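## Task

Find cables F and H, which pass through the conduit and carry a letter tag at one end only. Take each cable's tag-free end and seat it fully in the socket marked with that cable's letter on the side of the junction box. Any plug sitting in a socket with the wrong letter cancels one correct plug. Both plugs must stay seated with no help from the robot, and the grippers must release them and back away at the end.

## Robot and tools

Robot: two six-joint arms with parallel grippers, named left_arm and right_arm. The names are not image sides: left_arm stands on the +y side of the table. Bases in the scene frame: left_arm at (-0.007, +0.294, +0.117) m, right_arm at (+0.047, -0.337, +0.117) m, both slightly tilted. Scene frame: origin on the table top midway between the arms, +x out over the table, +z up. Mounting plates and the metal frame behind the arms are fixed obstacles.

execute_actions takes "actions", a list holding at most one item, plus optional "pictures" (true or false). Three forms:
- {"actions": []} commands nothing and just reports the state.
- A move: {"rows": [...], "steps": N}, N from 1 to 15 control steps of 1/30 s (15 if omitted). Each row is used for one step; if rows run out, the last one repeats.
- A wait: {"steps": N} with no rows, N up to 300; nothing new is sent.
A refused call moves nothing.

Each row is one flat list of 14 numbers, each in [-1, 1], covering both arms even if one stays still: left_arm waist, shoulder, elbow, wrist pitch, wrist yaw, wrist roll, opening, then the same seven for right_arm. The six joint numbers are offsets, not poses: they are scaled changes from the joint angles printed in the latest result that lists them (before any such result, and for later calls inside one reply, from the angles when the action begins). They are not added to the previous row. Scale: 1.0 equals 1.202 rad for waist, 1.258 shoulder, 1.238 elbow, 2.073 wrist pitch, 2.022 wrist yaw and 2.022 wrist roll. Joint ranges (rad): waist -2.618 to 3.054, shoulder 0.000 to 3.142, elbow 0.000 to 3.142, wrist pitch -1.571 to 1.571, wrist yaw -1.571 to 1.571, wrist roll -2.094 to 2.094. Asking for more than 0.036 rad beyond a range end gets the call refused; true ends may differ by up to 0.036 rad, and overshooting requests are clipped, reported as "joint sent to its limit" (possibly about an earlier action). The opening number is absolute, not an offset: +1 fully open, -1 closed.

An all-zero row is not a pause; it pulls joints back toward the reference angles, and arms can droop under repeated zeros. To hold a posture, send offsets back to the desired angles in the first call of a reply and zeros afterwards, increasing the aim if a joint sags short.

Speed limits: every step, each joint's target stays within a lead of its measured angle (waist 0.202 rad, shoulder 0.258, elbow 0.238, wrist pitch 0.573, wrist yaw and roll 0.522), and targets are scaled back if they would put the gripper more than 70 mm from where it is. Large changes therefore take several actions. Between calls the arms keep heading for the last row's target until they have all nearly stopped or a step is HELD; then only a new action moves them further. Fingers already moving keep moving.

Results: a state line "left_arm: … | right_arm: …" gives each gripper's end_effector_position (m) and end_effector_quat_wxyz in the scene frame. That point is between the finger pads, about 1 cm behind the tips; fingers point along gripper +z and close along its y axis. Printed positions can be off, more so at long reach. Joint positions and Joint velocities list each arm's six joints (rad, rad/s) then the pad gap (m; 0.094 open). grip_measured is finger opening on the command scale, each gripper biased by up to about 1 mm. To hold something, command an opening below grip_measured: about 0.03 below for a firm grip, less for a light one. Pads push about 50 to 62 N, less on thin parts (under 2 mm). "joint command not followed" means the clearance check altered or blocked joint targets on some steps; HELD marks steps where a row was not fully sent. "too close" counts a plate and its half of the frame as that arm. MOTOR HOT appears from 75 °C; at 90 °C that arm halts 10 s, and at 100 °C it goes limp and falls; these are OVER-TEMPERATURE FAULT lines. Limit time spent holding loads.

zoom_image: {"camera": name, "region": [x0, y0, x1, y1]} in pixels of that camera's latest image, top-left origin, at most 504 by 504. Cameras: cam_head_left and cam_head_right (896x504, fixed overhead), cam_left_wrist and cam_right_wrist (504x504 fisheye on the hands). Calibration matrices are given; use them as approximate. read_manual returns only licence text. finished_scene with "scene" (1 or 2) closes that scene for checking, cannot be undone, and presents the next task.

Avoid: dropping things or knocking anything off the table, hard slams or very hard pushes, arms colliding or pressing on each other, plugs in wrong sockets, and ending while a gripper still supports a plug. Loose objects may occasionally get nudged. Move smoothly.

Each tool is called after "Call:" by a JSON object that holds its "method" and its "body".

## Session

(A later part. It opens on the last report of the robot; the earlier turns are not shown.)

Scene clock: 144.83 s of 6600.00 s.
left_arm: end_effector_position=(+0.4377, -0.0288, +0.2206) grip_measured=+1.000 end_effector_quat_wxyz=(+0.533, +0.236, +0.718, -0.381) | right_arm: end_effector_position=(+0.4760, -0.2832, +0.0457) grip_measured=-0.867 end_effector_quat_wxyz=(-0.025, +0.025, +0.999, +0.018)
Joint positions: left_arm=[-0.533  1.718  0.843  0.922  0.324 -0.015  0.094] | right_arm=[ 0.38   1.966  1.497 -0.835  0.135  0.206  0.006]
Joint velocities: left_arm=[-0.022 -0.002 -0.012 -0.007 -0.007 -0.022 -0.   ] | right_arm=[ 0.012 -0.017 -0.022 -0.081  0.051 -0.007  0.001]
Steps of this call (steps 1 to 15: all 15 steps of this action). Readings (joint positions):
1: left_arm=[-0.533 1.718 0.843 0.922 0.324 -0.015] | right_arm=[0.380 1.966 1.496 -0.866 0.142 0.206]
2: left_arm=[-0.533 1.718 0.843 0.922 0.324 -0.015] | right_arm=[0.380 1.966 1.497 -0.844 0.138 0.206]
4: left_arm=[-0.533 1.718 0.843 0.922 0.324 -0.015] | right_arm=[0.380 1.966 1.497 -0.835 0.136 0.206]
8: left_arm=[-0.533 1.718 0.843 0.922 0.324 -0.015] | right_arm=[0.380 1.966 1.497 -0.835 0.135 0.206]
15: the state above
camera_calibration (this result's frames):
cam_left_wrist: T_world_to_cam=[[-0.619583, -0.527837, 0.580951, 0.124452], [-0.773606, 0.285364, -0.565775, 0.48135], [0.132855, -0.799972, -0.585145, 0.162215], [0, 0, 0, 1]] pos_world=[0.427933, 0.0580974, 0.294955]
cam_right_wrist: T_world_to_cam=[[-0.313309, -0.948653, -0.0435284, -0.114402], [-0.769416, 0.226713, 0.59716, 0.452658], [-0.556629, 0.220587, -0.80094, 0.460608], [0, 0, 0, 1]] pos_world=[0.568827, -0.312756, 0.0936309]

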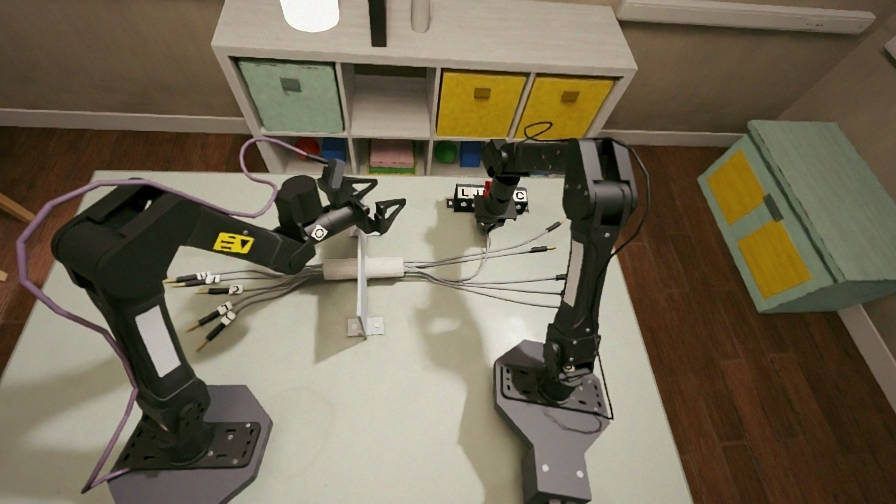

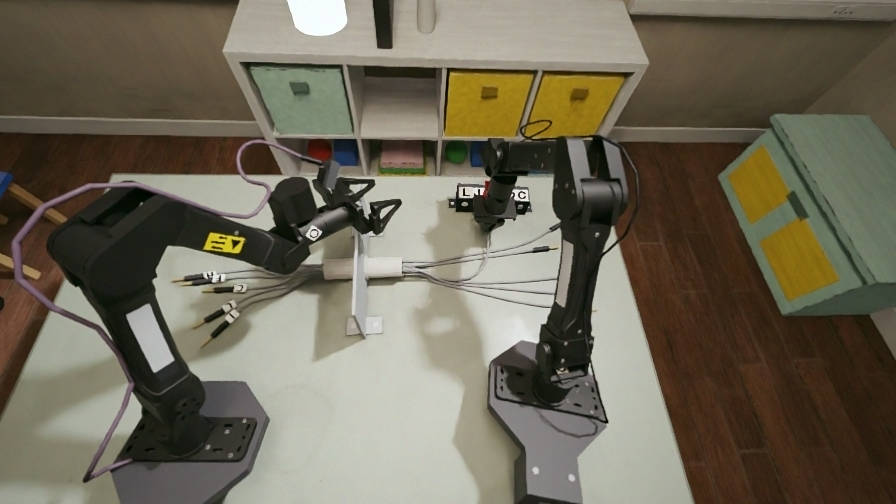

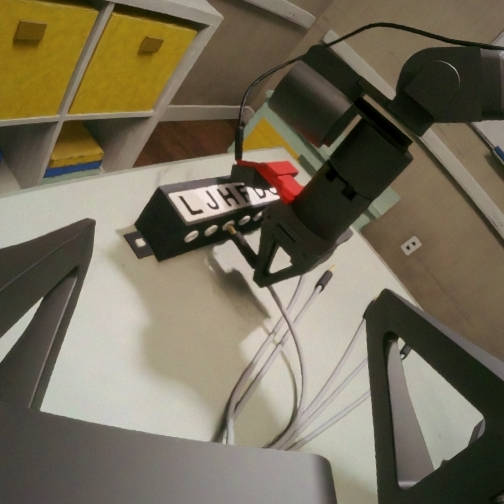

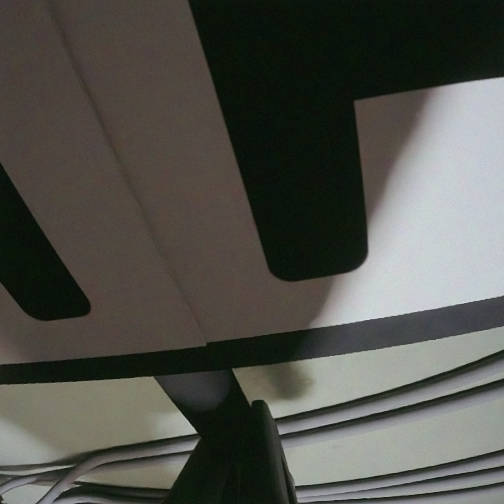

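Call:
{"method": "execute_actions", "body": {"actions": [{"rows":[[0,0,0,0,0,0,1,-0.02,0.0,0.06,0.15,0,0,-0.87],[0,0,0,0,0,0,1,-0.02,0,0.06,0.25,0,0,-0.87]],"steps":15}]}}

Call:
{"method": "zoom_image", "body": {"camera": "cam_left_wrist", "region": [170,180,300,290]}}

Scene clock: 146.23 s of 6600.00 s.
left_arm: end_effector_position=(+0.4377, -0.0288, +0.2206) grip_measured=+1.000 end_effector_quat_wxyz=(+0.533, +0.236, +0.718, -0.381) | right_arm: end_effector_position=(+0.4763, -0.2832, +0.0455) grip_measured=-0.867 end_effector_quat_wxyz=(-0.025, +0.027, +0.999, +0.022)
Joint positions: left_arm=[-0.533  1.718  0.843  0.922  0.324 -0.015  0.094] | right_arm=[ 0.377  1.966  1.497 -0.834  0.126  0.206  0.006]
Joint velocities: left_arm=[-0.007  0.007 -0.012  0.007  0.007 -0.037 -0.   ] | right_arm=[ 0.002 -0.007 -0.012 -0.007  0.007 -0.051  0.001]
Steps of this call (steps 1 to 15: the robot went on to your last target; steps 16 to 27: nothing new was sent; steps 28 to 42: all 15 steps of this action). Readings (joint positions):
28: left_arm=[-0.533 1.718 0.843 0.922 0.324 -0.015] | right_arm=[0.380 1.966 1.497 -0.835 0.134 0.206]
29: left_arm=[-0.533 1.718 0.843 0.922 0.324 -0.015] | right_arm=[0.378 1.966 1.497 -0.834 0.132 0.206]
31: left_arm=[-0.533 1.718 0.843 0.922 0.324 -0.015] | right_arm=[0.377 1.966 1.497 -0.834 0.129 0.206]
35: left_arm=[-0.533 1.718 0.843 0.922 0.324 -0.015] | right_arm=[0.377 1.966 1.497 -0.834 0.127 0.206]
42: the state above
camera_calibration (this result's frames):
cam_left_wrist: T_world_to_cam=[[-0.619583, -0.527837, 0.580951, 0.124452], [-0.773606, 0.285364, -0.565775, 0.48135], [0.132855, -0.799972, -0.585145, 0.162215], [0, 0, 0, 1]] pos_world=[0.427933, 0.0580974, 0.294955]
cam_right_wrist: T_world_to_cam=[[-0.317321, -0.946964, -0.0506614, -0.111624], [-0.768263, 0.225386, 0.599144, 0.451997], [-0.555949, 0.229042, -0.799037, 0.462593], [0, 0, 0, 1]] pos_world=[0.56901, -0.313531, 0.0931622]

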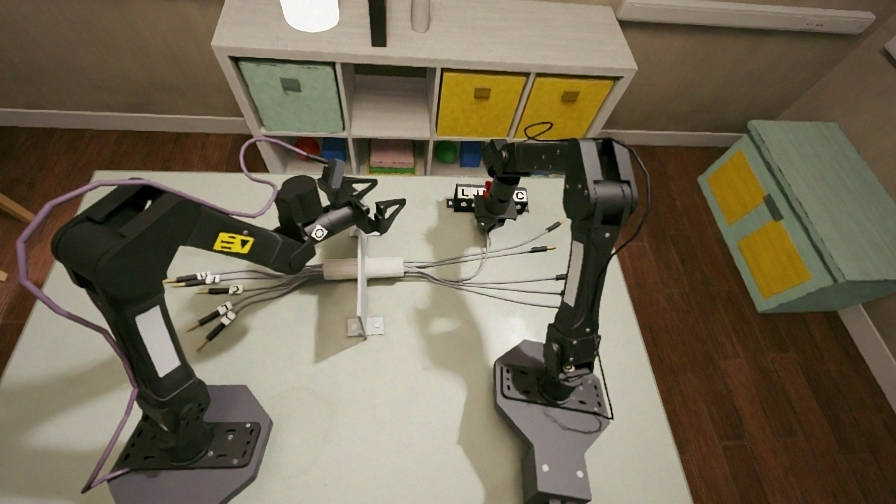

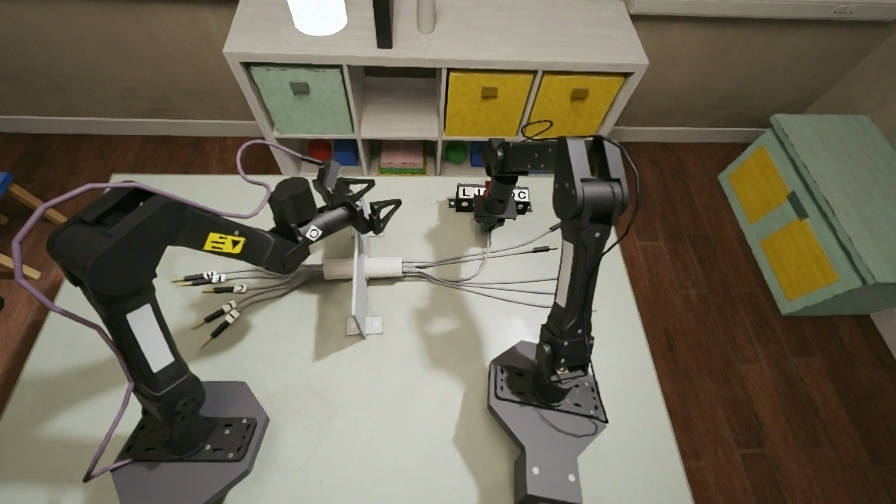

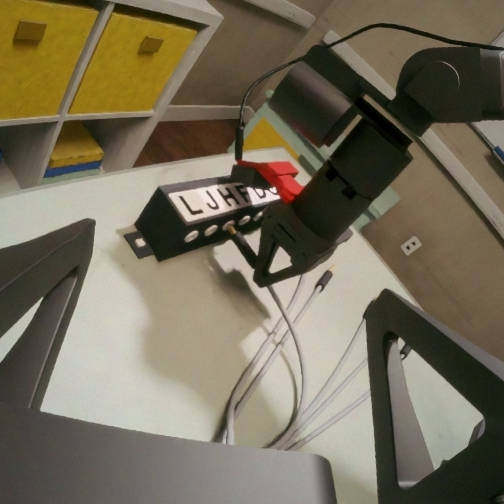

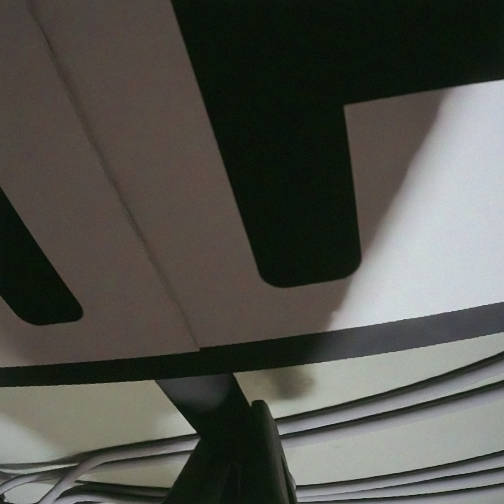

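Region (170, 180, 300, 290) of cam_left_wrist's 504x504 image, scaled by 3.877, with more detail than that image has; it fills the top 426 rows of this view, and the rest is white.

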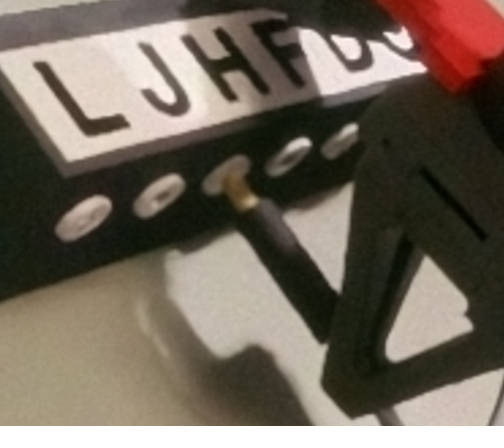

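Call:
{"method": "execute_actions", "body": {"actions": [{"rows":[[0,0,0,0,0,0,1,0,-0.05,0.0,-0.04,0.01,0,-0.83]],"steps":10}]}}

Call:
{"method": "execute_actions", "body": {"actions": [{"rows":[[0,0,0,0,0,0,1,0,-0.03,0.04,0.2,0,0,-0.83],[0,0,0,0,0,0,1,0,-0.03,0.04,0.27,0,0,-0.83]],"steps":12}]}}

Call:
{"method": "zoom_image", "body": {"camera": "cam_left_wrist", "region": [170,180,300,290]}}

Scene clock: 148.47 s of 6600.00 s.
left_arm: end_effector_position=(+0.4377, -0.0288, +0.2206) grip_measured=+1.000 end_effector_quat_wxyz=(+0.533, +0.236, +0.718, -0.381) | right_arm: end_effector_position=(+0.4679, -0.2868, +0.0568) grip_measured=-0.833 end_effector_quat_wxyz=(-0.038, +0.025, +0.999, +0.019)
Joint positions: left_arm=[-0.533  1.718  0.843  0.922  0.324 -0.015  0.094] | right_arm=[ 0.377  1.937  1.496 -0.889  0.128  0.206  0.008]
Joint velocities: left_arm=[ 0.012  0.007 -0.022 -0.037  0.007  0.007 -0.   ] | right_arm=[-0.007  0.002  0.002  0.007  0.007  0.007  0.   ]
Steps of this call (steps 1 to 15: the robot went on to your last target; steps 16 to 57: nothing new was sent; steps 58 to 67: all 10 steps of this action). Readings (joint positions):
58: left_arm=[-0.533 1.718 0.843 0.922 0.324 -0.015] | right_arm=[0.377 1.965 1.496 -0.850 0.127 0.206]
59: left_arm=[-0.533 1.718 0.843 0.922 0.324 -0.015] | right_arm=[0.377 1.961 1.496 -0.861 0.129 0.206]
61: left_arm=[-0.533 1.718 0.843 0.922 0.324 -0.015] | right_arm=[0.377 1.950 1.496 -0.878 0.131 0.206]
65: left_arm=[-0.533 1.718 0.843 0.922 0.324 -0.015] | right_arm=[0.377 1.937 1.496 -0.889 0.129 0.206]
67: the state above
camera_calibration (this result's frames):
cam_left_wrist: T_world_to_cam=[[-0.619583, -0.527837, 0.580951, 0.124452], [-0.773606, 0.285364, -0.565775, 0.48135], [0.132855, -0.799972, -0.585145, 0.162215], [0, 0, 0, 1]] pos_world=[0.427933, 0.0580974, 0.294955]
cam_right_wrist: T_world_to_cam=[[-0.313914, -0.948718, -0.0373237, -0.119985], [-0.753928, 0.225181, 0.61716, 0.431853], [-0.577106, 0.221874, -0.785952, 0.474904], [0, 0, 0, 1]] pos_world=[0.561991, -0.316446, 0.102252]

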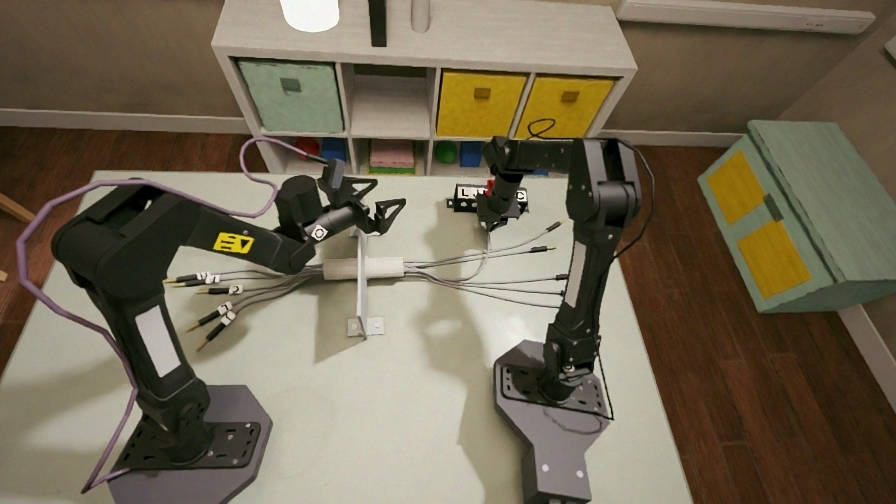

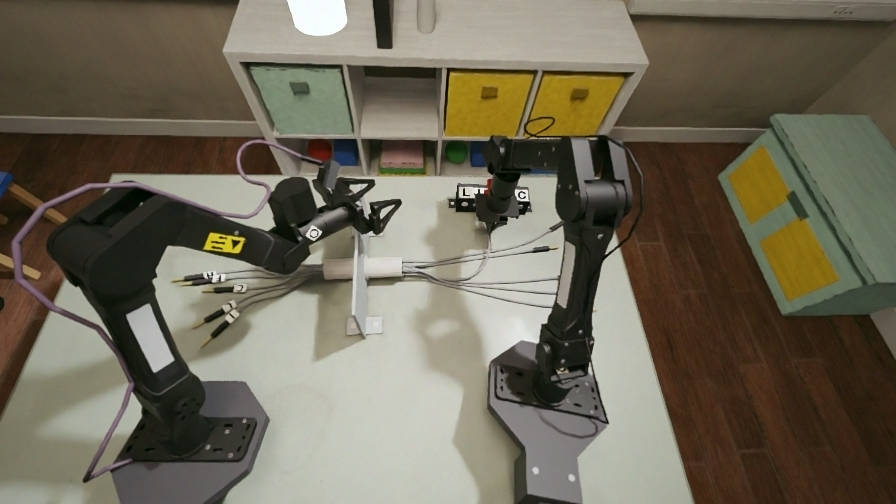

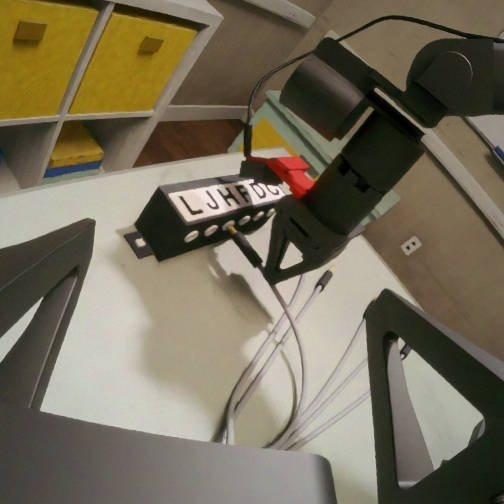

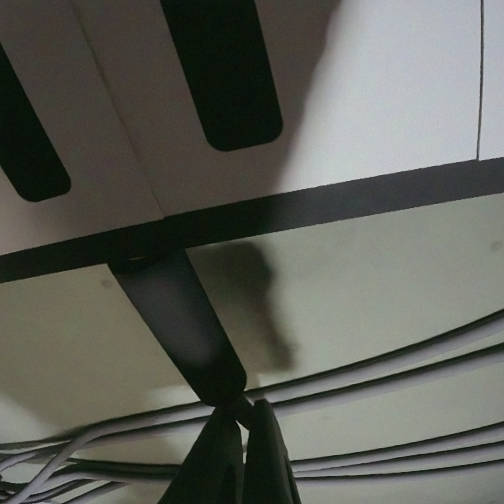

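Scene clock: 148.87 s of 6600.00 s.
left_arm: end_effector_position=(+0.4377, -0.0288, +0.2206) grip_measured=+1.000 end_effector_quat_wxyz=(+0.533, +0.236, +0.718, -0.381) | right_arm: end_effector_position=(+0.4856, -0.2841, +0.0562) grip_measured=-0.832 end_effector_quat_wxyz=(-0.003, +0.031, +0.999, +0.025)
Joint positions: left_arm=[-0.533  1.718  0.843  0.922  0.324 -0.015  0.094] | right_arm=[ 0.377  1.937  1.496 -0.816  0.128  0.206  0.008]
Joint velocities: left_arm=[ 0.007 -0.012  0.002 -0.007 -0.081  0.007 -0.   ] | right_arm=[-0.017 -0.012  0.017 -0.037  0.022  0.022 -0.   ]
Steps of this call (steps 1 to 12: all 12 steps of this action). Readings (joint positions):
1: left_arm=[-0.533 1.718 0.843 0.922 0.324 -0.015] | right_arm=[0.377 1.937 1.496 -0.867 0.128 0.206]
2: left_arm=[-0.533 1.718 0.843 0.922 0.324 -0.015] | right_arm=[0.377 1.937 1.496 -0.824 0.126 0.206]
4: left_arm=[-0.533 1.718 0.843 0.922 0.324 -0.015] | right_arm=[0.377 1.937 1.496 -0.817 0.128 0.206]
8: left_arm=[-0.533 1.718 0.843 0.922 0.324 -0.015] | right_arm=[0.377 1.937 1.496 -0.816 0.128 0.206]
12: the state above
camera_calibration (this result's frames):
cam_left_wrist: T_world_to_cam=[[-0.619583, -0.527837, 0.580951, 0.124452], [-0.773606, 0.285364, -0.565775, 0.48135], [0.132855, -0.799972, -0.585145, 0.162215], [0, 0, 0, 1]] pos_world=[0.427933, 0.0580974, 0.294955]
cam_right_wrist: T_world_to_cam=[[-0.32267, -0.943927, -0.0698997, -0.104388], [-0.792613, 0.229102, 0.565046, 0.467752], [-0.517348, 0.237727, -0.822093, 0.461556], [0, 0, 0, 1]] pos_world=[0.575849, -0.315422, 0.107843]

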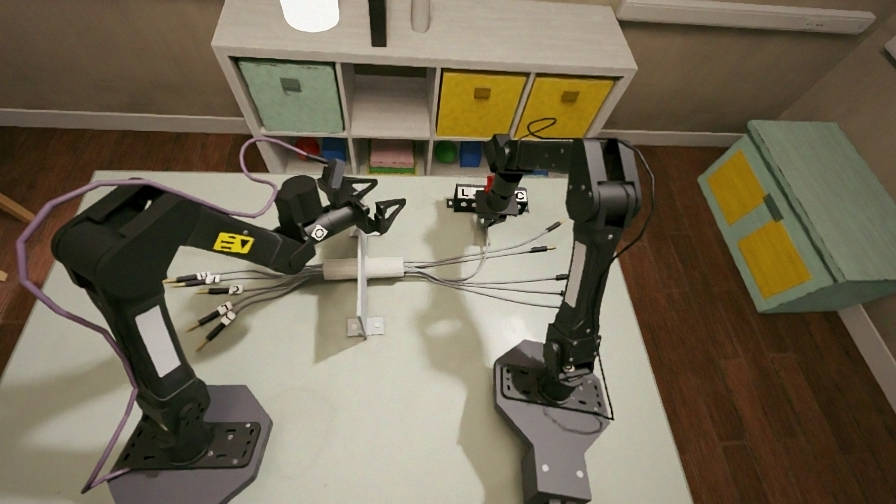

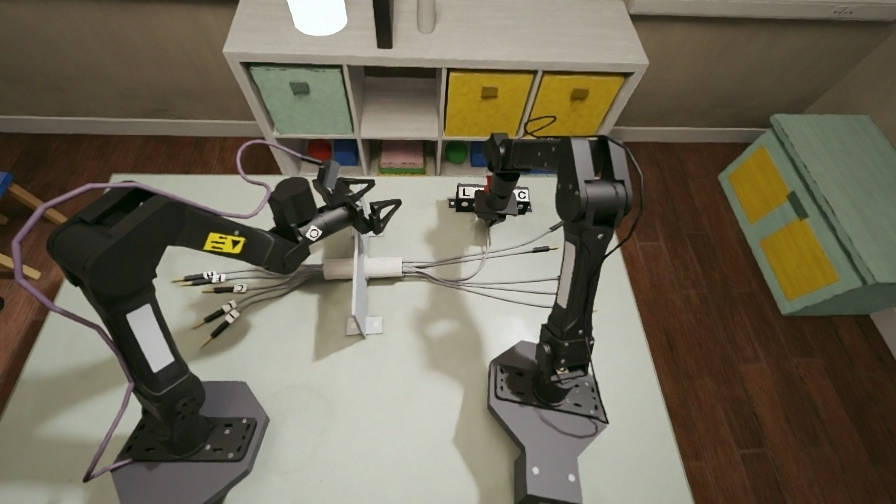

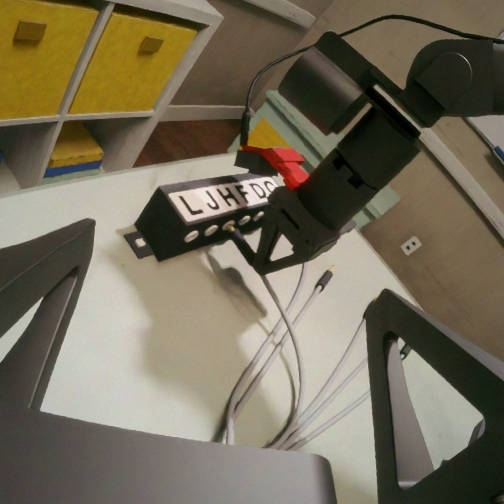

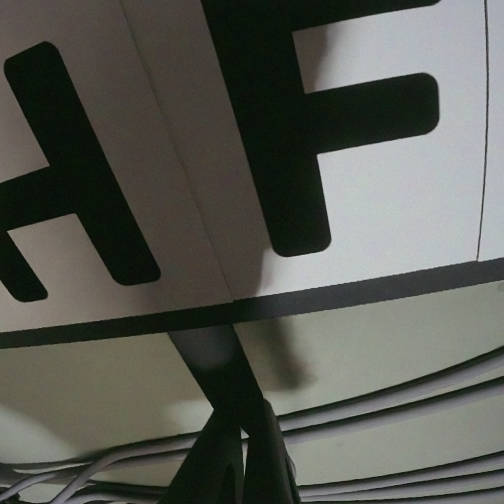

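Region (170, 180, 300, 290) of cam_left_wrist's 504x504 image, scaled by 3.877, with more detail than that image has; it fills the top 426 rows of this view, and the rest is white.

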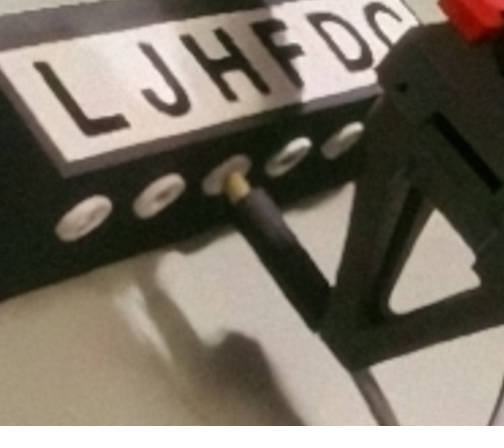

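Call:
{"method": "execute_actions", "body": {"actions": [{"rows":[[0,0,0,0,0,0,1,0,0.012,0.01,-0.05,0,0,-0.83]],"steps":10}]}}

Call:
{"method": "execute_actions", "body": {"actions": [{"rows":[[0,0,0,0,0,0,1,0,0,0.04,0.27,0,0,-0.83]],"steps":10}]}}

Call:
{"method": "zoom_image", "body": {"camera": "cam_left_wrist", "region": [170,180,300,290]}}

Scene clock: 152.10 s of 6600.00 s.
left_arm: end_effector_position=(+0.4377, -0.0288, +0.2206) grip_measured=+1.000 end_effector_quat_wxyz=(+0.533, +0.236, +0.718, -0.381) | right_arm: end_effector_position=(+0.4653, -0.2863, +0.0540) grip_measured=-0.832 end_effector_quat_wxyz=(-0.044, +0.024, +0.999, +0.019)
Joint positions: left_arm=[-0.533  1.718  0.843  0.922  0.324 -0.015  0.094] | right_arm=[ 0.377  1.945  1.496 -0.894  0.126  0.207  0.008]
Joint velocities: left_arm=[-0.022 -0.002  0.007  0.007  0.007  0.022 -0.001] | right_arm=[-0.012 -0.007 -0.007 -0.007  0.037 -0.022 -0.   ]
Steps of this call (steps 1 to 15: the robot went on to your last target; steps 16 to 87: nothing new was sent; steps 88 to 97: all 10 steps of this action). Readings (joint positions):
88: left_arm=[-0.533 1.718 0.843 0.922 0.324 -0.015] | right_arm=[0.377 1.938 1.496 -0.836 0.128 0.207]
89: left_arm=[-0.533 1.718 0.843 0.922 0.324 -0.015] | right_arm=[0.377 1.938 1.496 -0.847 0.128 0.207]
91: left_arm=[-0.533 1.718 0.843 0.922 0.324 -0.015] | right_arm=[0.377 1.940 1.496 -0.871 0.128 0.207]
95: left_arm=[-0.533 1.718 0.843 0.922 0.324 -0.015] | right_arm=[0.377 1.945 1.496 -0.890 0.127 0.207]
97: the state above
camera_calibration (this result's frames):
cam_left_wrist: T_world_to_cam=[[-0.619583, -0.527837, 0.580951, 0.124452], [-0.773606, 0.285364, -0.565775, 0.48135], [0.132855, -0.799972, -0.585145, 0.162215], [0, 0, 0, 1]] pos_world=[0.427933, 0.0580974, 0.294955]
cam_right_wrist: T_world_to_cam=[[-0.313075, -0.949135, -0.0335674, -0.121129], [-0.746135, 0.22394, 0.627003, 0.426933], [-0.587593, 0.221345, -0.778293, 0.475383], [0, 0, 0, 1]] pos_world=[0.55996, -0.315799, 0.0982328]

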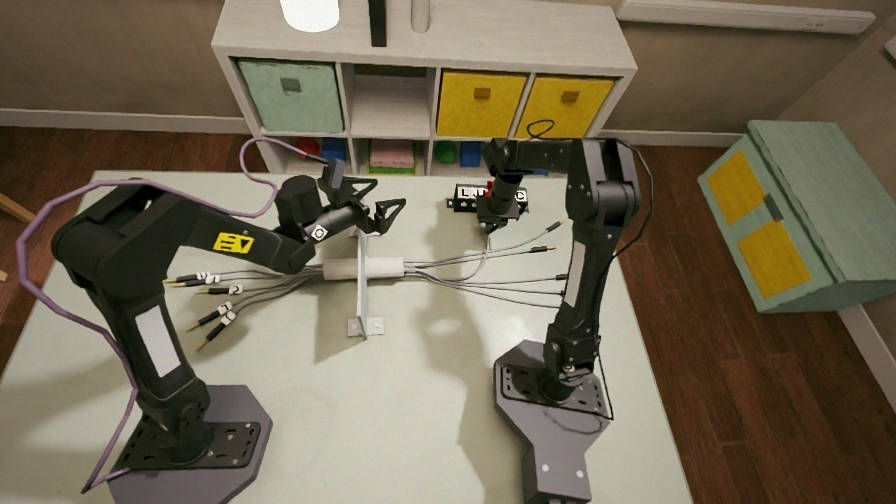

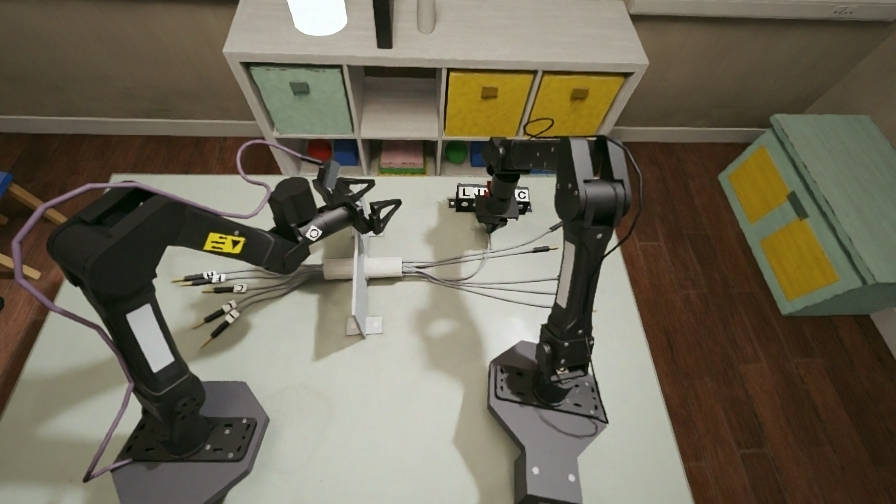

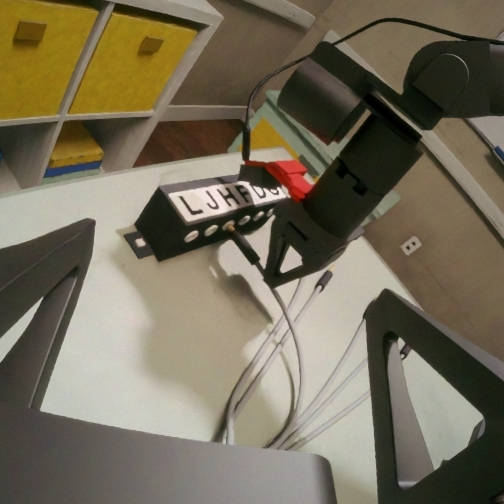

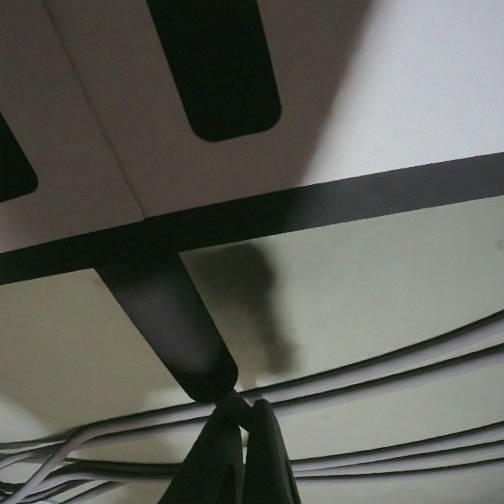

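Scene clock: 152.43 s of 6600.00 s.
left_arm: end_effector_position=(+0.4377, -0.0288, +0.2206) grip_measured=+1.000 end_effector_quat_wxyz=(+0.533, +0.236, +0.718, -0.381) | right_arm: end_effector_position=(+0.4852, -0.2838, +0.0521) grip_measured=-0.832 end_effector_quat_wxyz=(-0.005, +0.031, +0.999, +0.023)
Joint positions: left_arm=[-0.533  1.718  0.843  0.922  0.324 -0.015  0.094] | right_arm=[ 0.377  1.948  1.497 -0.811  0.13   0.208  0.008]
Joint velocities: left_arm=[-0.002 -0.017 -0.002  0.022 -0.007 -0.022  0.001] | right_arm=[ 0.002 -0.017 -0.002  0.037  0.022 -0.022  0.   ]
Steps of this call (steps 1 to 10: all 10 steps of this action). Readings (joint positions):
1: left_arm=[-0.533 1.718 0.843 0.922 0.324 -0.015] | right_arm=[0.377 1.945 1.496 -0.869 0.126 0.207]
2: left_arm=[-0.533 1.718 0.843 0.922 0.324 -0.015] | right_arm=[0.377 1.948 1.496 -0.816 0.126 0.207]
4: left_arm=[-0.533 1.718 0.843 0.922 0.324 -0.015] | right_arm=[0.377 1.948 1.497 -0.811 0.130 0.207]
8: left_arm=[-0.533 1.718 0.843 0.922 0.324 -0.015] | right_arm=[0.377 1.948 1.497 -0.811 0.130 0.208]
10: the state above
camera_calibration (this result's frames):
cam_left_wrist: T_world_to_cam=[[-0.619583, -0.527837, 0.580951, 0.124452], [-0.773606, 0.285364, -0.565775, 0.48135], [0.132855, -0.799972, -0.585145, 0.162215], [0, 0, 0, 1]] pos_world=[0.427933, 0.0580974, 0.294955]
cam_right_wrist: T_world_to_cam=[[-0.323552, -0.943945, -0.0654372, -0.104364], [-0.789678, 0.231281, 0.568259, 0.468717], [-0.521271, 0.235536, -0.820244, 0.459054], [0, 0, 0, 1]] pos_world=[0.57566, -0.315042, 0.103354]

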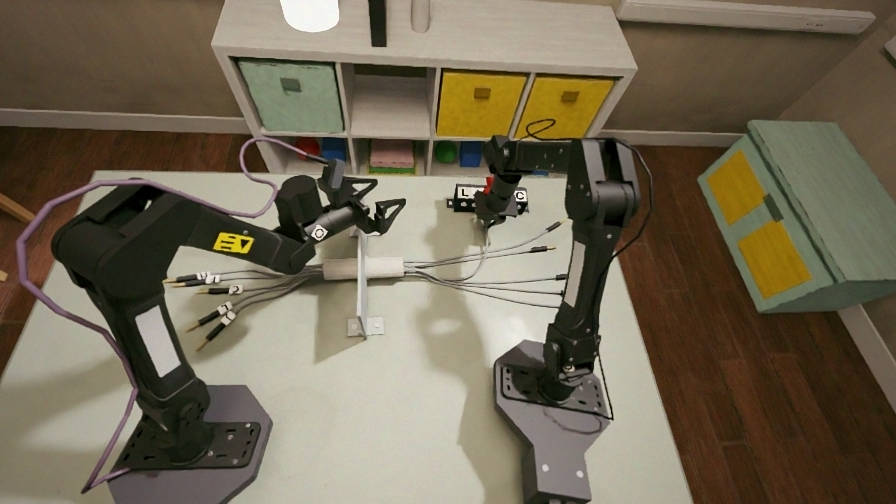

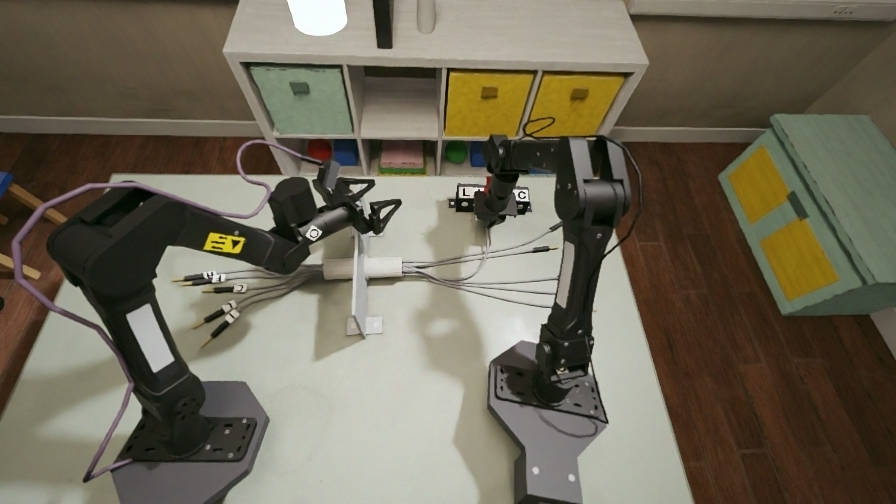

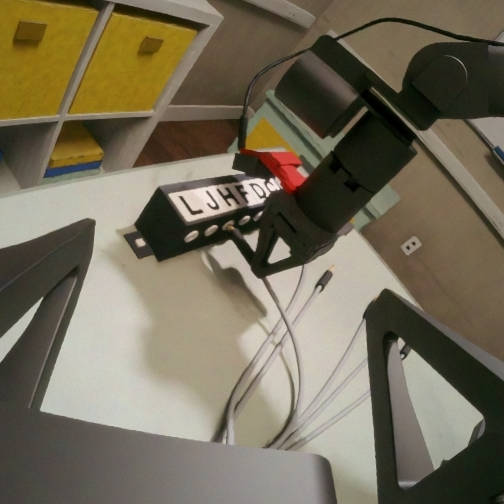

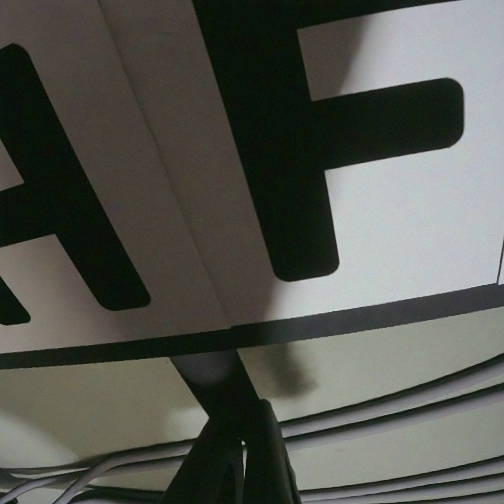

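Region (170, 180, 300, 290) of cam_left_wrist's 504x504 image, scaled by 3.877, with more detail than that image has; it fills the top 426 rows of this view, and the rest is white.

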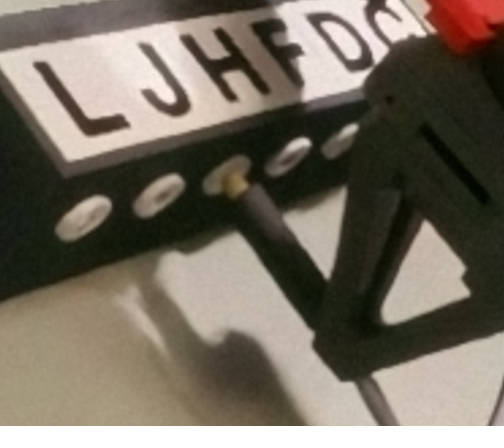

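Call:
{"method": "execute_actions", "body": {"actions": [{"rows":[[0,0,0,0,0,0,1,0,0,0.02,-0.06,0,0,-0.83]],"steps":7}], "pictures": false}}

Call:
{"method": "execute_actions", "body": {"actions": [{"rows":[[0,0,0,0,0,0,1,0,0,0.06,0.27,0,0,-0.83]],"steps":7}], "pictures": false}}

Call:
{"method": "execute_actions", "body": {"actions": [{"rows":[[0,0,0,0,0,0,1,0,0,0.02,-0.06,0,0,-0.83]],"steps":7}], "pictures": false}}

Call:
{"method": "execute_actions", "body": {"actions": [{"rows":[[0,0,0,0,0,0,1,0,0,0.06,0.27,0,0,-0.83]],"steps":7}]}}

Call:
{"method": "zoom_image", "body": {"camera": "cam_left_wrist", "region": [170,180,300,290]}}

Scene clock: 154.43 s of 6600.00 s.
left_arm: end_effector_position=(+0.4377, -0.0288, +0.2206) grip_measured=+1.000 end_effector_quat_wxyz=(+0.533, +0.236, +0.718, -0.381) | right_arm: end_effector_position=(+0.4645, -0.2865, +0.0530) grip_measured=-0.832 end_effector_quat_wxyz=(-0.046, +0.025, +0.998, +0.017)
Joint positions: left_arm=[-0.533  1.718  0.843  0.922  0.324 -0.015  0.094] | right_arm=[ 0.377  1.948  1.497 -0.895  0.128  0.209  0.008]
Joint velocities: left_arm=[ 0.007  0.002 -0.002  0.051  0.007 -0.007 -0.001] | right_arm=[ 0.002 -0.007 -0.002 -0.081 -0.066 -0.037 -0.001]
Steps of this call (steps 1 to 15: the robot went on to your last target; steps 16 to 53: nothing new was sent; steps 54 to 60: all 7 steps of this action). Readings (joint positions):
54: left_arm=[-0.533 1.718 0.843 0.922 0.324 -0.015] | right_arm=[0.377 1.948 1.497 -0.832 0.131 0.209]
55: left_arm=[-0.533 1.718 0.843 0.922 0.324 -0.015] | right_arm=[0.377 1.948 1.497 -0.848 0.131 0.209]
57: left_arm=[-0.533 1.718 0.843 0.922 0.324 -0.015] | right_arm=[0.377 1.948 1.497 -0.876 0.130 0.209]
60: the state above

Scene clock: 154.67 s of 6600.00 s.
left_arm: end_effector_position=(+0.4377, -0.0288, +0.2206) grip_measured=+1.000 end_effector_quat_wxyz=(+0.533, +0.236, +0.718, -0.381) | right_arm: end_effector_position=(+0.4858, -0.2837, +0.0513) grip_measured=-0.832 end_effector_quat_wxyz=(-0.005, +0.032, +0.999, +0.023)
Joint positions: left_arm=[-0.533  1.718  0.843  0.922  0.324 -0.015  0.094] | right_arm=[ 0.377  1.951  1.499 -0.81   0.131  0.21   0.008]
Joint velocities: left_arm=[-0.012  0.002  0.002  0.051 -0.066 -0.051  0.   ] | right_arm=[ 0.002  0.007  0.002  0.095 -0.022 -0.051 -0.   ]
Steps of this call (steps 1 to 7: all 7 steps of this action). Readings (joint positions):
1: left_arm=[-0.533 1.718 0.843 0.922 0.324 -0.015] | right_arm=[0.377 1.948 1.497 -0.874 0.127 0.209]
2: left_arm=[-0.533 1.718 0.843 0.922 0.324 -0.015] | right_arm=[0.377 1.950 1.497 -0.823 0.127 0.209]
4: left_arm=[-0.533 1.718 0.843 0.922 0.324 -0.015] | right_arm=[0.377 1.951 1.499 -0.810 0.130 0.210]
7: the state above

Scene clock: 154.90 s of 6600.00 s.
left_arm: end_effector_position=(+0.4377, -0.0288, +0.2206) grip_measured=+1.000 end_effector_quat_wxyz=(+0.533, +0.236, +0.718, -0.381) | right_arm: end_effector_position=(+0.4651, -0.2864, +0.0523) grip_measured=-0.832 end_effector_quat_wxyz=(-0.046, +0.026, +0.998, +0.017)
Joint positions: left_arm=[-0.533  1.718  0.843  0.922  0.324 -0.015  0.094] | right_arm=[ 0.377  1.951  1.499 -0.895  0.128  0.21   0.008]
Joint velocities: left_arm=[-0.002 -0.007 -0.002  0.007  0.037  0.125 -0.   ] | right_arm=[-0.002  0.017  0.002 -0.212 -0.095  0.037 -0.   ]
Steps of this call (steps 1 to 7: all 7 steps of this action). Readings (joint positions):
1: left_arm=[-0.533 1.718 0.843 0.922 0.324 -0.015] | right_arm=[0.377 1.951 1.499 -0.831 0.131 0.210]
2: left_arm=[-0.533 1.718 0.843 0.922 0.324 -0.015] | right_arm=[0.377 1.951 1.499 -0.846 0.131 0.210]
4: left_arm=[-0.533 1.718 0.843 0.922 0.324 -0.015] | right_arm=[0.377 1.951 1.499 -0.874 0.131 0.210]
7: the state above

Scene clock: 155.13 s of 6600.00 s.
left_arm: end_effector_position=(+0.4377, -0.0288, +0.2206) grip_measured=+1.000 end_effector_quat_wxyz=(+0.533, +0.236, +0.718, -0.381) | right_arm: end_effector_position=(+0.4863, -0.2837, +0.0507) grip_measured=-0.832 end_effector_quat_wxyz=(-0.005, +0.033, +0.999, +0.022)
Joint positions: left_arm=[-0.533  1.718  0.843  0.922  0.324 -0.015  0.094] | right_arm=[ 0.377  1.955  1.502 -0.81   0.132  0.211  0.008]
Joint velocities: left_arm=[-0.002 -0.007 -0.002 -0.051  0.007 -0.095  0.   ] | right_arm=[ 0.002  0.002  0.002  0.037 -0.081  0.051 -0.001]
Steps of this call (steps 1 to 7: all 7 steps of this action). Readings (joint positions):
1: left_arm=[-0.533 1.718 0.843 0.922 0.324 -0.015] | right_arm=[0.377 1.951 1.499 -0.874 0.128 0.210]
2: left_arm=[-0.533 1.718 0.843 0.922 0.324 -0.015] | right_arm=[0.377 1.954 1.499 -0.822 0.128 0.210]
4: left_arm=[-0.533 1.718 0.843 0.922 0.324 -0.015] | right_arm=[0.377 1.955 1.502 -0.810 0.131 0.211]
7: the state above
camera_calibration (this result's frames):
cam_left_wrist: T_world_to_cam=[[-0.619583, -0.527837, 0.580951, 0.124452], [-0.773606, 0.285364, -0.565775, 0.48135], [0.132855, -0.799972, -0.585145, 0.162215], [0, 0, 0, 1]] pos_world=[0.427933, 0.0580974, 0.294955]
cam_right_wrist: T_world_to_cam=[[-0.326737, -0.94298, -0.0634955, -0.102323], [-0.788751, 0.235051, 0.567999, 0.470952], [-0.520687, 0.235668, -0.820576, 0.458282], [0, 0, 0, 1]] pos_world=[0.576653, -0.315189, 0.102058]

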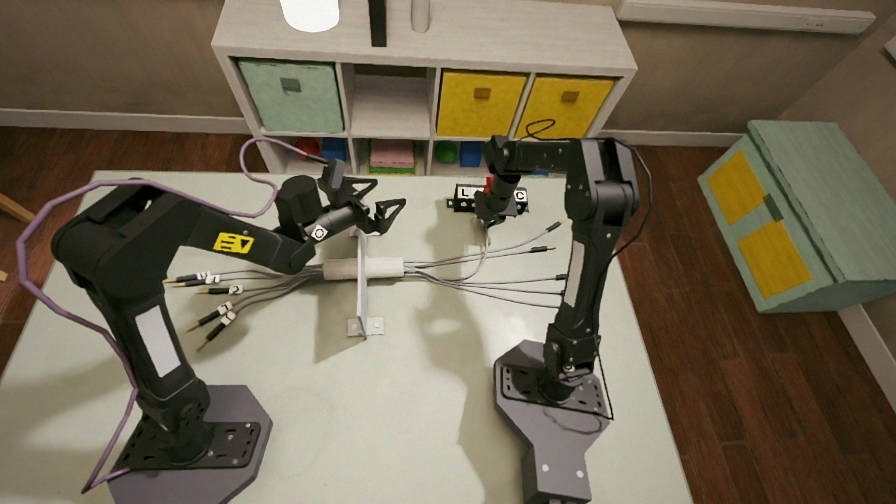

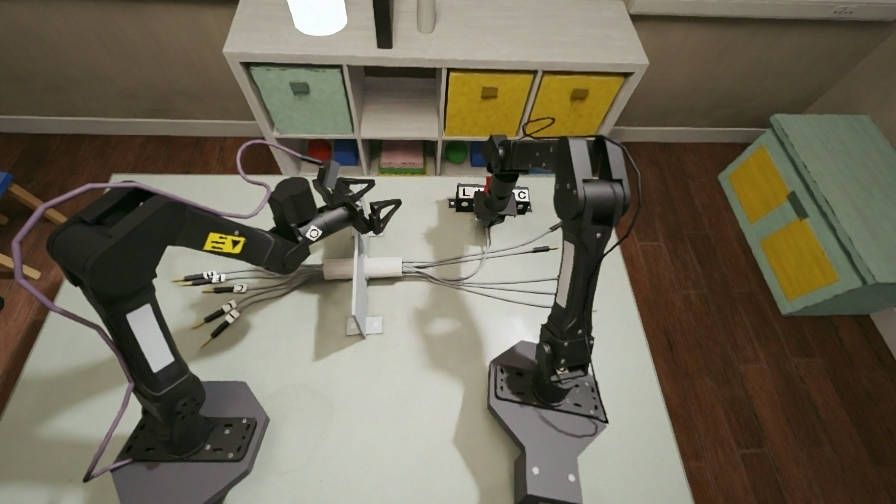

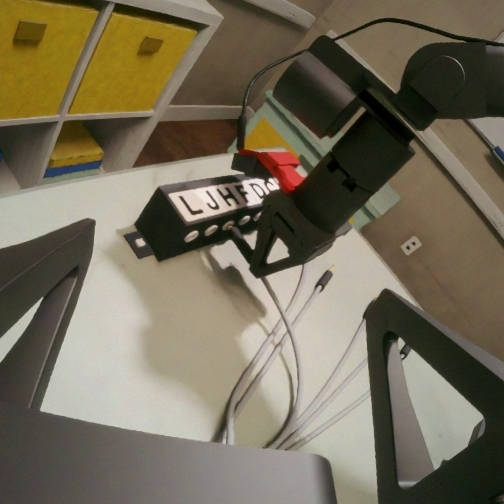

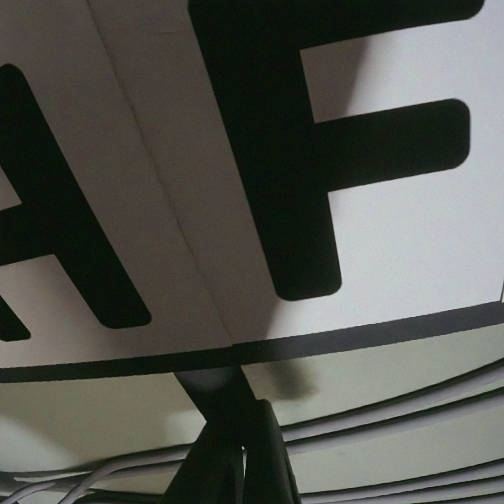

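Region (170, 180, 300, 290) of cam_left_wrist's 504x504 image, scaled by 3.877, with more detail than that image has; it fills the top 426 rows of this view, and the rest is white.

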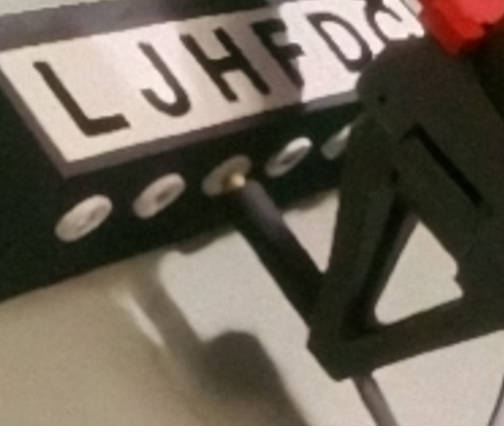

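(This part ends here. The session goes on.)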